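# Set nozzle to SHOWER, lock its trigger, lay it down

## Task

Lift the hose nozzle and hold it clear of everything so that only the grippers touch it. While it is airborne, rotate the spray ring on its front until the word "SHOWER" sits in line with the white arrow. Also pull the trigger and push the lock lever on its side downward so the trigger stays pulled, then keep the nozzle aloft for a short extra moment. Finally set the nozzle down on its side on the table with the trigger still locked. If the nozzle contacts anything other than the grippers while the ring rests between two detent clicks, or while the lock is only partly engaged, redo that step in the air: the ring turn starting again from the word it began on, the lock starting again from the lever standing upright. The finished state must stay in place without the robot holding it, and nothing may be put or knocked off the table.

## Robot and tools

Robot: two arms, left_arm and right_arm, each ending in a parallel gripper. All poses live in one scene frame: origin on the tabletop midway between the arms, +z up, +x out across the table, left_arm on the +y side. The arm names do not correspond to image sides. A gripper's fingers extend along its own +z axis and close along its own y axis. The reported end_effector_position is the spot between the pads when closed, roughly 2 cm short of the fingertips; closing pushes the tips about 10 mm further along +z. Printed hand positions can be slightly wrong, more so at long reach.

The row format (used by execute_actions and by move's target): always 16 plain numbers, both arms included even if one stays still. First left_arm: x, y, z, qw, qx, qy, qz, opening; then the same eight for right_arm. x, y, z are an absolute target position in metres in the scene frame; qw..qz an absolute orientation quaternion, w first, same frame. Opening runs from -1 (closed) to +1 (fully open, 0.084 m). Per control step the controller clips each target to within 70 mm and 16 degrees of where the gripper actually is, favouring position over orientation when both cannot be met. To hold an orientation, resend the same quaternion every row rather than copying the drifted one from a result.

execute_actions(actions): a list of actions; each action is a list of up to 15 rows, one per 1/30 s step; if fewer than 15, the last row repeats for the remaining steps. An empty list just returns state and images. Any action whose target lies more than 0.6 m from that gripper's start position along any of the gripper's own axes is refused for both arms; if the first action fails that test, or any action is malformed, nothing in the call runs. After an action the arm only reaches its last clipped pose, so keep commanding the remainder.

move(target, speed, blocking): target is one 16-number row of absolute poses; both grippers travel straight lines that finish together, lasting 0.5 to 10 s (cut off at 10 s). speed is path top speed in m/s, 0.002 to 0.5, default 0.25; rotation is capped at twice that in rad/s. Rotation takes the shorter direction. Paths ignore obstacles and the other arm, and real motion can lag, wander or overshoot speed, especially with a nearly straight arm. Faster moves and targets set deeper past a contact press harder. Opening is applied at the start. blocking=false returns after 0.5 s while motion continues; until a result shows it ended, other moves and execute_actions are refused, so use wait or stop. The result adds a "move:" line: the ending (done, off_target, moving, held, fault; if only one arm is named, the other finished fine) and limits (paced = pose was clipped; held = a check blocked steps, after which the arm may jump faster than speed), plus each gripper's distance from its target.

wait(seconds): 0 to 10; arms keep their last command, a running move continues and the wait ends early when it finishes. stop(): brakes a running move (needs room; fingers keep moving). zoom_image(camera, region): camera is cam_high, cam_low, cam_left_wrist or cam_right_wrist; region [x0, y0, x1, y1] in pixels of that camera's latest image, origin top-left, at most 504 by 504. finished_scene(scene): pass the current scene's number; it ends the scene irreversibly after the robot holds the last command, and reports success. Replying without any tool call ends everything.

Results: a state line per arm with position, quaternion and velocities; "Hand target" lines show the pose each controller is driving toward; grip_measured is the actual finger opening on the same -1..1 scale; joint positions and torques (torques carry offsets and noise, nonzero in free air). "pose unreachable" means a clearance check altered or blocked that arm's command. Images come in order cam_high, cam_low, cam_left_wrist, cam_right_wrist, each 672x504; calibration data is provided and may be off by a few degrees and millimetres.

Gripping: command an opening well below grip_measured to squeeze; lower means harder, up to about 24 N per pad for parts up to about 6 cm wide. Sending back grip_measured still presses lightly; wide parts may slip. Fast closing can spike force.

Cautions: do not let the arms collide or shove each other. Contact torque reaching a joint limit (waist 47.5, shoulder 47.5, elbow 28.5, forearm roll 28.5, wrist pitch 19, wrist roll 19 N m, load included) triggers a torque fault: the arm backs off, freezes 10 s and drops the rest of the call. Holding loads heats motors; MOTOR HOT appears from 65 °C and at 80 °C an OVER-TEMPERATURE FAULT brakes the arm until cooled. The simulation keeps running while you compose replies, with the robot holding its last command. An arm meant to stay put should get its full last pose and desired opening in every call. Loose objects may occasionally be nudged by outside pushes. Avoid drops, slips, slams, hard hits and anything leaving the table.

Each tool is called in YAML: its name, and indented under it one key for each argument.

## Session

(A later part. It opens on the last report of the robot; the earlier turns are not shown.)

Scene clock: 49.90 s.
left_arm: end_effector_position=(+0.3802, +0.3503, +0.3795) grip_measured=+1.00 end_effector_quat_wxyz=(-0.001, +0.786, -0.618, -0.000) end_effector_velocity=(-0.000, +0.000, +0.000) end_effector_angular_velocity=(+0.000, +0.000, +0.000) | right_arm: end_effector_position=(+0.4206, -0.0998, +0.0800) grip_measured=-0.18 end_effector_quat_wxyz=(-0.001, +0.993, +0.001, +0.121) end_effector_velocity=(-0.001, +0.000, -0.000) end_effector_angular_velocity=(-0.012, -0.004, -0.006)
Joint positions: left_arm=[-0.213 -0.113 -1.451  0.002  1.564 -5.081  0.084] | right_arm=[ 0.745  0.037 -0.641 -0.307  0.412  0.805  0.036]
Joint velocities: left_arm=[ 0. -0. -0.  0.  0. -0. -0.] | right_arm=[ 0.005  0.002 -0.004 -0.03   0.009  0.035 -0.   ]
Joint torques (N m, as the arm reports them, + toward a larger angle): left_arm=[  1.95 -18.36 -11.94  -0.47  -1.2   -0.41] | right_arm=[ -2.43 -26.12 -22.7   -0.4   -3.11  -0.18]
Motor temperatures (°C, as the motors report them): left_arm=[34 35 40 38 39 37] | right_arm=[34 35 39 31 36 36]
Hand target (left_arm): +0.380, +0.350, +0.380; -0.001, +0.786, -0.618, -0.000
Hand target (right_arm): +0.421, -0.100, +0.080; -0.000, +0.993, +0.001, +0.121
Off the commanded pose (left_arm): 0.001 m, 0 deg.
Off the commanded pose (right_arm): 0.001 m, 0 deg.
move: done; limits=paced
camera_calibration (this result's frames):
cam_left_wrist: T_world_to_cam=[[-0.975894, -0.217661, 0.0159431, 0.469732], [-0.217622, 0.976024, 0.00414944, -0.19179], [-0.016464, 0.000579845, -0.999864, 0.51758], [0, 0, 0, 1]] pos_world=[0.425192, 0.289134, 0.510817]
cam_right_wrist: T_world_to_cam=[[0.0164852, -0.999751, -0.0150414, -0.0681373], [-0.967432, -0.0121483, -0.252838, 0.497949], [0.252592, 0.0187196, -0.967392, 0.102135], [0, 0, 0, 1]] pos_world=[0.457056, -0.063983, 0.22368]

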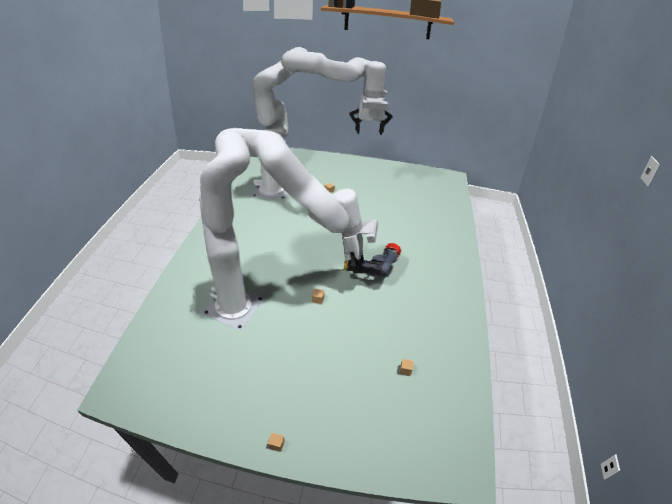

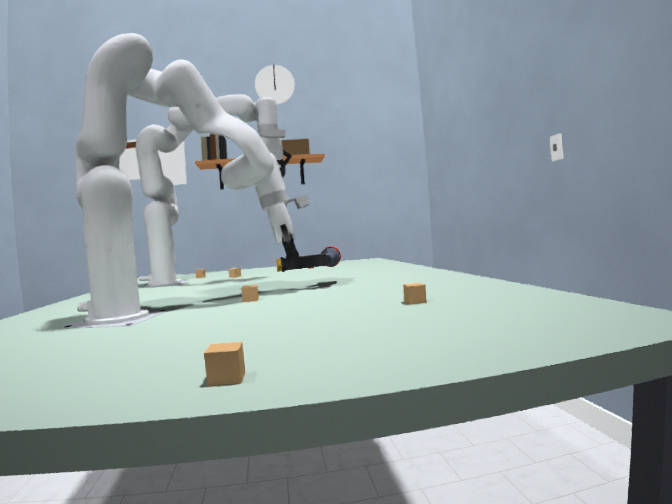

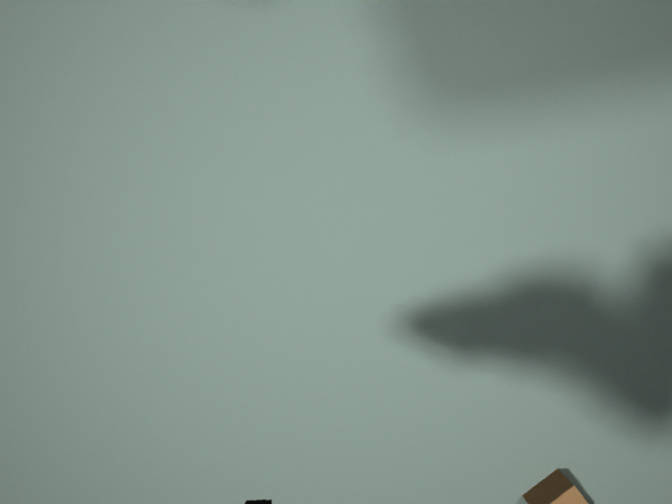

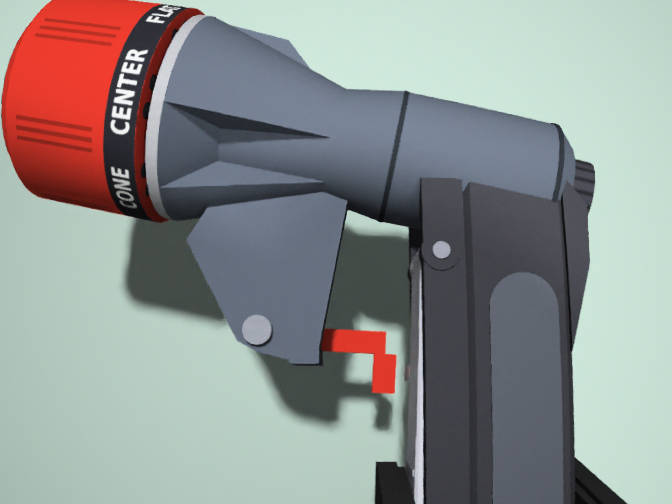

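execute_actions:
  actions: []

move:
  target: [0.38,0.35,0.38,0,0.786,-0.618,0,1,0.42,-0.10,0.032,0,0.9925,0,0.122,-1]
  speed: 0.025

Scene clock: 51.73 s.
left_arm: end_effector_position=(+0.3802, +0.3503, +0.3795) grip_measured=+1.00 end_effector_quat_wxyz=(-0.001, +0.786, -0.618, -0.000) end_effector_velocity=(+0.000, +0.001, -0.000) end_effector_angular_velocity=(+0.000, +0.000, +0.002) | right_arm: end_effector_position=(+0.4205, -0.0997, +0.0800) grip_measured=-0.18 end_effector_quat_wxyz=(-0.000, +0.993, +0.001, +0.121) end_effector_velocity=(+0.001, +0.001, +0.001) end_effector_angular_velocity=(+0.001, -0.001, -0.000)
Joint positions: left_arm=[-0.213 -0.113 -1.451  0.002  1.564 -5.081  0.084] | right_arm=[ 0.745  0.037 -0.642 -0.31   0.413  0.809  0.036]
Joint velocities: left_arm=[ 0.002 -0.     0.     0.     0.     0.    -0.   ] | right_arm=[-0.     0.    -0.002  0.001 -0.    -0.     0.   ]
Joint torques (N m, as the arm reports them, + toward a larger angle): left_arm=[  1.72 -18.61 -11.99  -0.46  -1.29  -0.41] | right_arm=[ -2.39 -26.16 -22.58  -0.4   -3.24  -0.07]
Motor temperatures (°C, as the motors report them): left_arm=[34 35 40 38 39 37] | right_arm=[34 35 39 31 36 36]
Hand target (left_arm): +0.380, +0.350, +0.380; -0.001, +0.786, -0.618, -0.000
Hand target (right_arm): +0.421, -0.100, +0.080; -0.000, +0.993, +0.001, +0.121
Off the commanded pose (left_arm): 0.001 m, 0 deg.
Off the commanded pose (right_arm): 0.001 m, 0 deg.
camera_calibration (this result's frames):
cam_left_wrist: T_world_to_cam=[[-0.975894, -0.217661, 0.0159422, 0.469732], [-0.217623, 0.976024, 0.00414917, -0.19179], [-0.0164631, 0.000579758, -0.999864, 0.51758], [0, 0, 0, 1]] pos_world=[0.425192, 0.289134, 0.510817]
cam_right_wrist: T_world_to_cam=[[0.016084, -0.999776, -0.0137657, -0.0679713], [-0.967295, -0.0120729, -0.253368, 0.497908], [0.253145, 0.0173906, -0.967272, 0.101767], [0, 0, 0, 1]] pos_world=[0.456955, -0.0637147, 0.223655]

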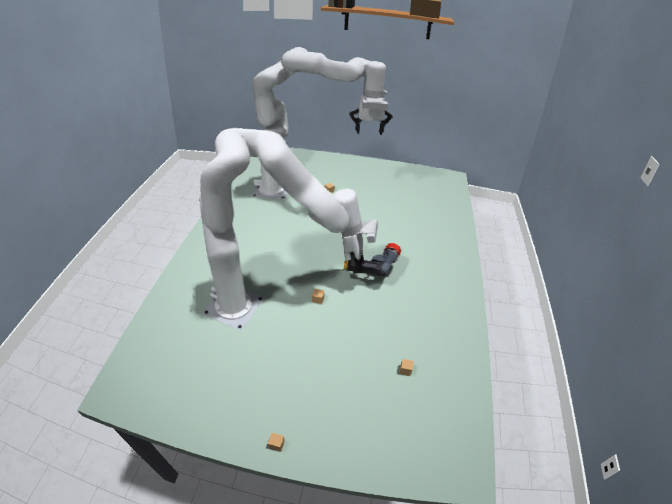

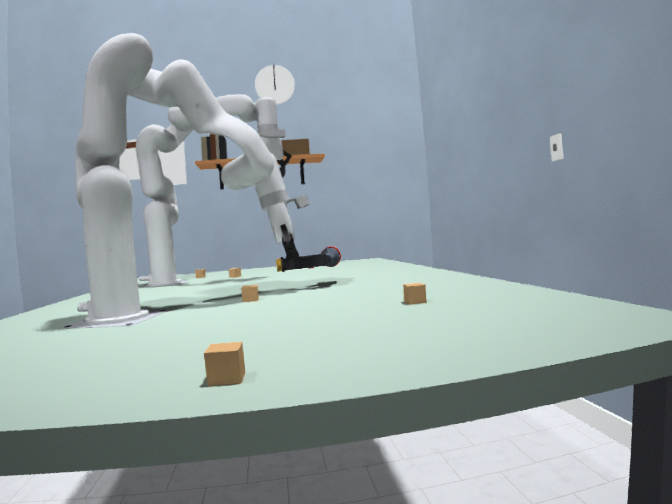

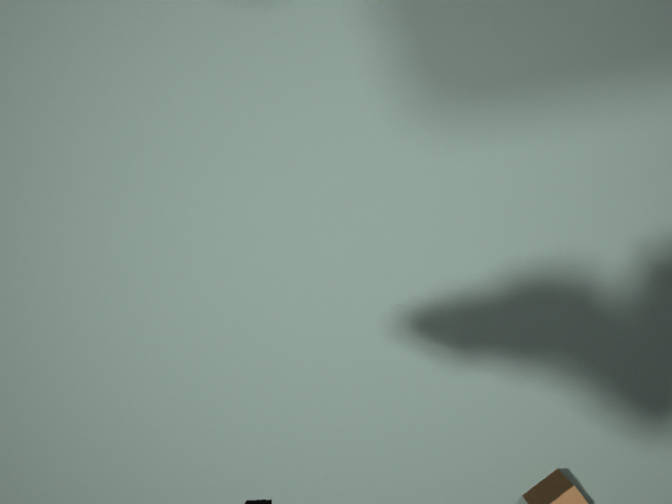

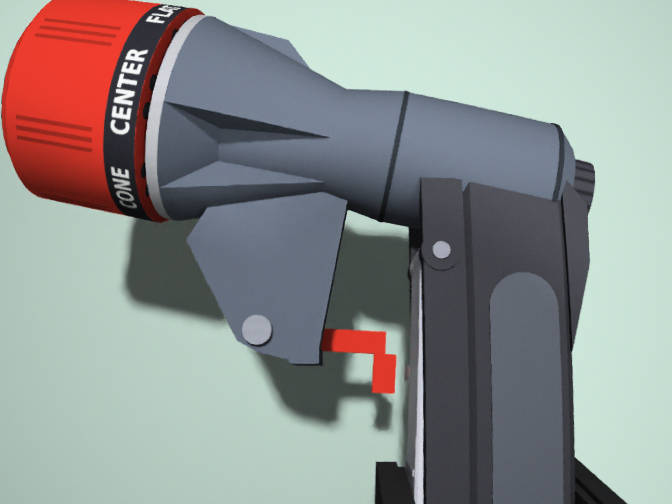

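Scene clock: 53.97 s.
left_arm: end_effector_position=(+0.3800, +0.3500, +0.3800) grip_measured=+1.00 end_effector_quat_wxyz=(-0.000, +0.786, -0.618, +0.000) end_effector_velocity=(-0.000, -0.000, +0.000) end_effector_angular_velocity=(+0.000, +0.000, -0.001) | right_arm: end_effector_position=(+0.4205, -0.0996, +0.0328) grip_measured=-0.17 end_effector_quat_wxyz=(-0.001, +0.992, +0.000, +0.123) end_effector_velocity=(-0.001, -0.001, -0.003) end_effector_angular_velocity=(-0.002, -0.000, -0.001)
Joint positions: left_arm=[-0.212 -0.113 -1.453  0.     1.566 -5.081  0.084] | right_arm=[ 0.719  0.177 -0.639 -0.453  0.273  0.938  0.037]
Joint velocities: left_arm=[-0.001  0.    -0.     0.     0.001  0.    -0.   ] | right_arm=[-0.002  0.007  0.001 -0.017 -0.006  0.015  0.   ]
Joint torques (N m, as the arm reports them, + toward a larger angle): left_arm=[  1.77 -18.45 -11.79  -0.47  -1.27  -0.51] | right_arm=[ -2.37 -26.32 -18.81   0.03  -2.61  -0.27]
Motor temperatures (°C, as the motors report them): left_arm=[34 35 40 38 39 37] | right_arm=[34 35 40 31 36 36]
Hand target (left_arm): +0.380, +0.350, +0.380; -0.000, +0.786, -0.618, +0.000
Hand target (right_arm): +0.420, -0.100, +0.032; -0.000, +0.993, +0.000, +0.122
Off the commanded pose (left_arm): 0.000 m, 0 deg.
Off the commanded pose (right_arm): 0.001 m, 0 deg.
move: done
camera_calibration (this result's frames):
cam_left_wrist: T_world_to_cam=[[-0.97588, -0.217628, 0.0172326, 0.468952], [-0.217621, 0.976031, 0.00228948, -0.190852], [-0.0173178, -0.00151592, -0.999849, 0.519105], [0, 0, 0, 1]] pos_world=[0.425097, 0.289121, 0.511382]
cam_right_wrist: T_world_to_cam=[[0.0138958, -0.999797, -0.0146214, -0.0675742], [-0.96648, -0.00968073, -0.256561, 0.485888], [0.256367, 0.0176964, -0.966417, 0.0547544], [0, 0, 0, 1]] pos_world=[0.456503, -0.0638256, 0.176587]

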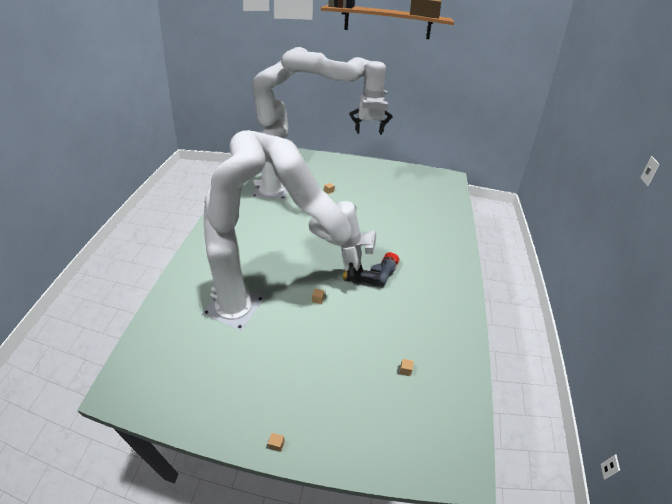

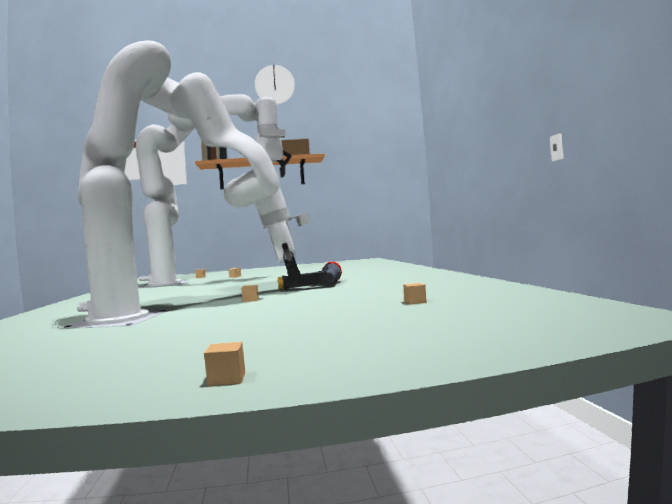

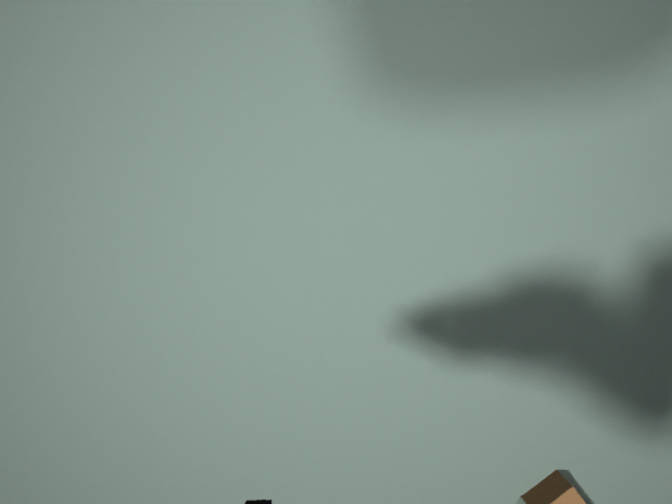

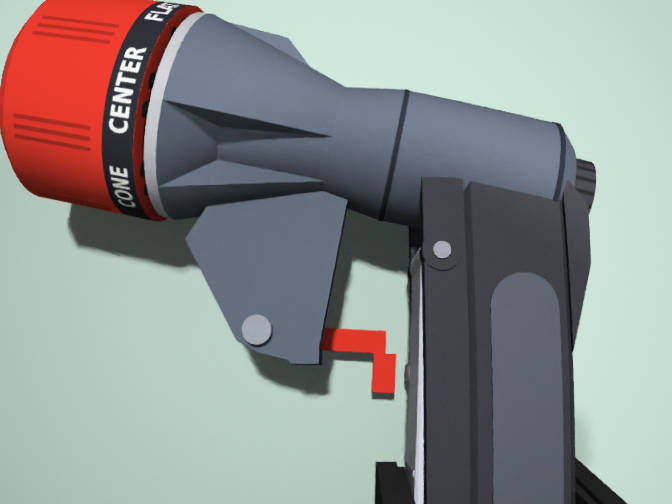

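execute_actions:
  actions:
    - [[0.38,0.35,0.38,0,0.786,-0.618,0,1,0.42,-0.10,0.032,0,0.9925,0,0.122,0.2]]
    - [[0.38,0.35,0.38,0,0.786,-0.618,0,1,0.42,-0.10,0.032,0,0.9925,0,0.122,1]]

move:
  target: [0.38,0.35,0.38,0,0.786,-0.618,0,1,0.40,-0.10,0.15,0,0.9925,0,0.122,1]
  speed: 0.12

Scene clock: 55.80 s.
left_arm: end_effector_position=(+0.3800, +0.3500, +0.3800) grip_measured=+1.00 end_effector_quat_wxyz=(-0.000, +0.786, -0.618, +0.000) end_effector_velocity=(+0.000, -0.000, +0.000) end_effector_angular_velocity=(-0.000, -0.000, -0.001) | right_arm: end_effector_position=(+0.4200, -0.1000, +0.0320) grip_measured=+1.00 end_effector_quat_wxyz=(+0.000, +0.993, +0.000, +0.122) end_effector_velocity=(-0.001, -0.001, -0.001) end_effector_angular_velocity=(-0.001, +0.002, -0.000)
Joint positions: left_arm=[-0.212 -0.113 -1.453  0.     1.566 -5.081  0.084] | right_arm=[ 0.719  0.178 -0.638 -0.456  0.273  0.94   0.084]
Joint velocities: left_arm=[-0.001  0.    -0.    -0.    -0.     0.    -0.   ] | right_arm=[ 0.    -0.     0.002  0.    -0.     0.     0.001]
Joint torques (N m, as the arm reports them, + toward a larger angle): left_arm=[  1.77 -18.51 -11.9   -0.42  -1.24  -0.49] | right_arm=[ -2.29 -25.43 -18.37  -0.23  -2.31  -0.15]
Motor temperatures (°C, as the motors report them): left_arm=[34 35 40 38 39 37] | right_arm=[34 35 40 31 36 36]
Hand target (left_arm): +0.380, +0.350, +0.380; +0.000, +0.786, -0.618, +0.000
Hand target (right_arm): +0.420, -0.100, +0.032; +0.000, +0.993, -0.000, +0.122
Off the commanded pose (left_arm): 0.000 m, 0 deg.
Off the commanded pose (right_arm): 0.000 m, 0 deg.
camera_calibration (this result's frames):
cam_left_wrist: T_world_to_cam=[[-0.975881, -0.217621, 0.0172449, 0.468945], [-0.217614, 0.976032, 0.00228087, -0.19085], [-0.0173279, -0.00152688, -0.999849, 0.519116], [0, 0, 0, 1]] pos_world=[0.425098, 0.28912, 0.511386]
cam_right_wrist: T_world_to_cam=[[0.0137414, -0.999814, -0.0135369, -0.0679122], [-0.966749, -0.00982716, -0.255538, 0.485274], [0.255357, 0.0165983, -0.966704, 0.0544193], [0, 0, 0, 1]] pos_world=[0.456175, -0.064034, 0.175694]

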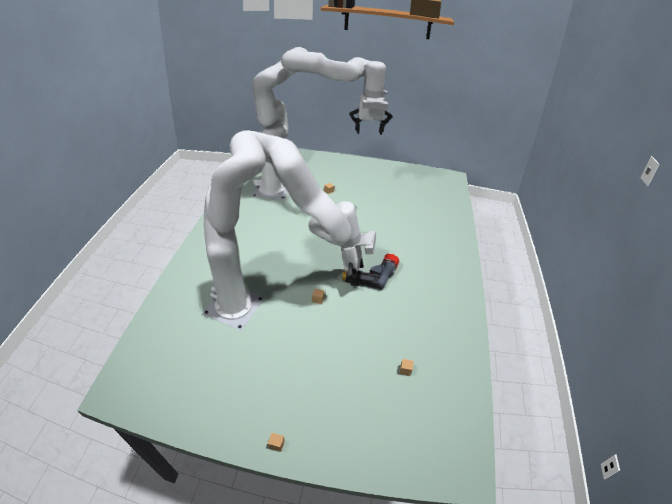

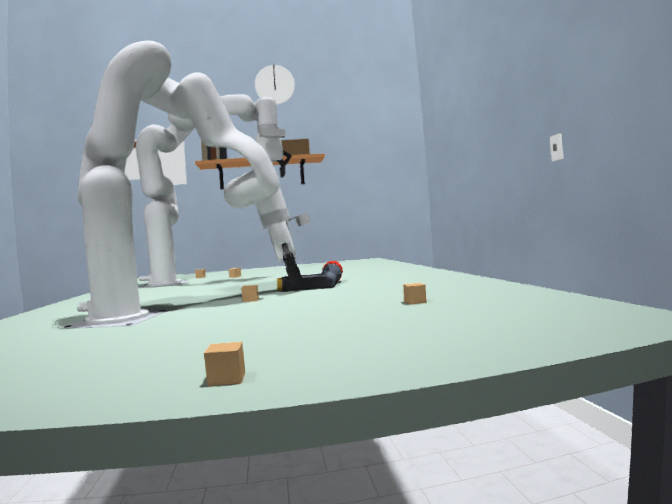

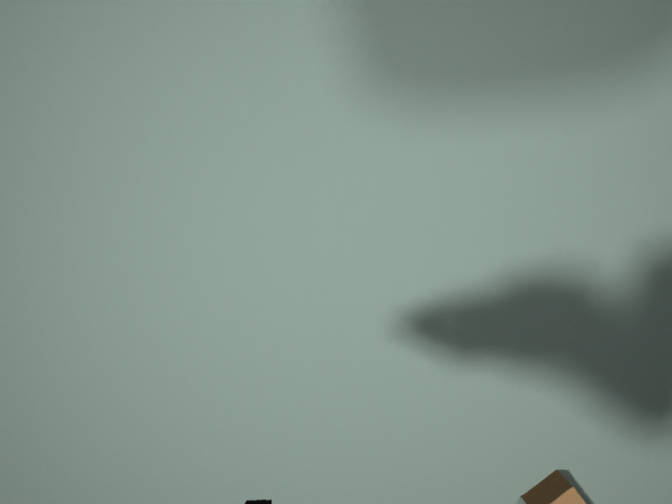

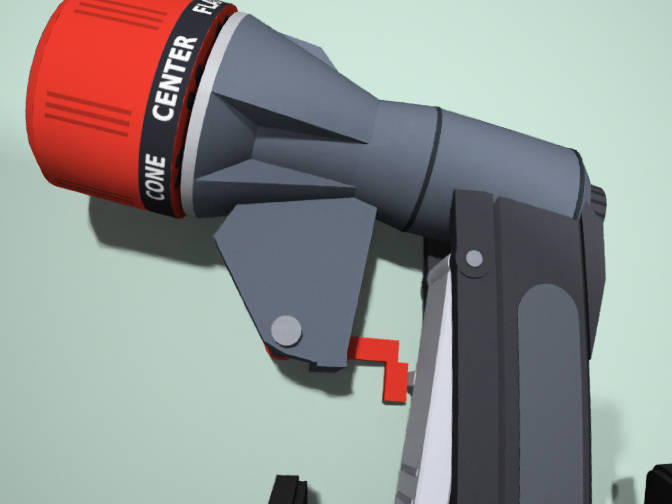

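Scene clock: 57.33 s.
left_arm: end_effector_position=(+0.3800, +0.3500, +0.3800) grip_measured=+1.00 end_effector_quat_wxyz=(-0.000, +0.786, -0.618, -0.000) end_effector_velocity=(+0.000, +0.000, +0.000) end_effector_angular_velocity=(-0.000, -0.001, +0.001) | right_arm: end_effector_position=(+0.3998, -0.1003, +0.1494) grip_measured=+1.00 end_effector_quat_wxyz=(+0.000, +0.993, -0.000, +0.122) end_effector_velocity=(-0.001, -0.001, +0.002) end_effector_angular_velocity=(-0.001, +0.001, +0.000)
Joint positions: left_arm=[-0.212 -0.113 -1.453  0.     1.566 -5.081  0.084] | right_arm=[ 0.793 -0.186 -0.636 -0.229  0.63   0.759  0.084]
Joint velocities: left_arm=[ 0.001 -0.    -0.     0.    -0.001 -0.    -0.   ] | right_arm=[ 0.001 -0.007 -0.     0.002  0.009 -0.002  0.   ]
Joint torques (N m, as the arm reports them, + toward a larger angle): left_arm=[  1.59 -18.56 -11.88  -0.44  -1.22  -0.36] | right_arm=[ -2.6  -20.4  -23.03  -0.54  -2.72  -0.27]
Motor temperatures (°C, as the motors report them): left_arm=[34 35 40 38 39 37] | right_arm=[34 35 40 31 36 36]
Hand target (left_arm): +0.380, +0.350, +0.380; +0.000, +0.786, -0.618, -0.000
Hand target (right_arm): +0.400, -0.100, +0.150; -0.000, +0.993, -0.000, +0.122
Off the commanded pose (left_arm): 0.000 m, 0 deg.
Off the commanded pose (right_arm): 0.001 m, 0 deg.
move: done
camera_calibration (this result's frames):
cam_left_wrist: T_world_to_cam=[[-0.975881, -0.217621, 0.0172449, 0.468945], [-0.217614, 0.976032, 0.00228102, -0.19085], [-0.0173279, -0.00152672, -0.999849, 0.519116], [0, 0, 0, 1]] pos_world=[0.425098, 0.28912, 0.511386]
cam_right_wrist: T_world_to_cam=[[0.0136709, -0.999819, -0.0132436, -0.0663207], [-0.966865, -0.00984124, -0.255099, 0.495717], [0.254923, 0.0162922, -0.966824, 0.173191], [0, 0, 0, 1]] pos_world=[0.436048, -0.0642519, 0.293024]

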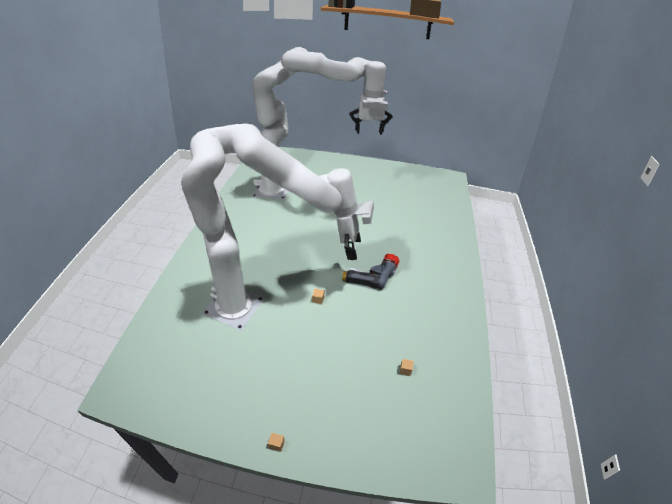

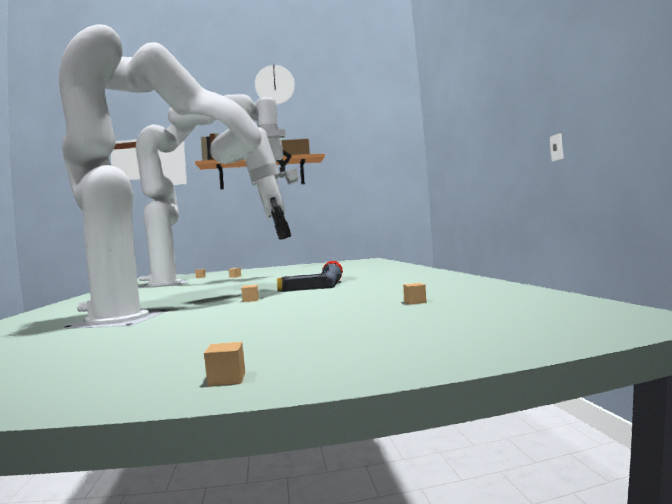

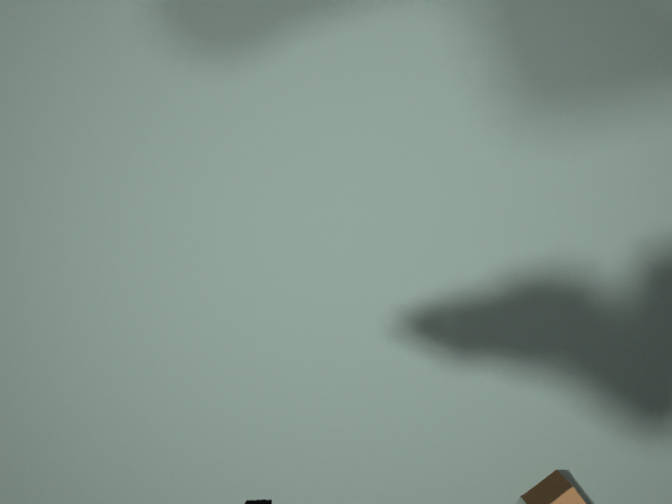

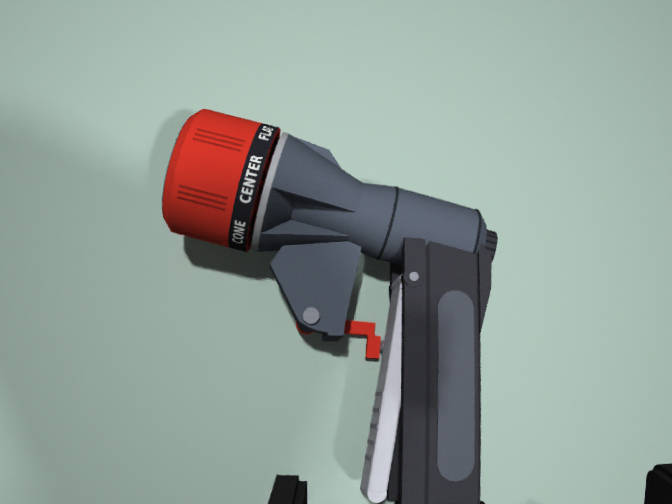

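finished_scene:
  scene: 2

The scene is finished: the task was done.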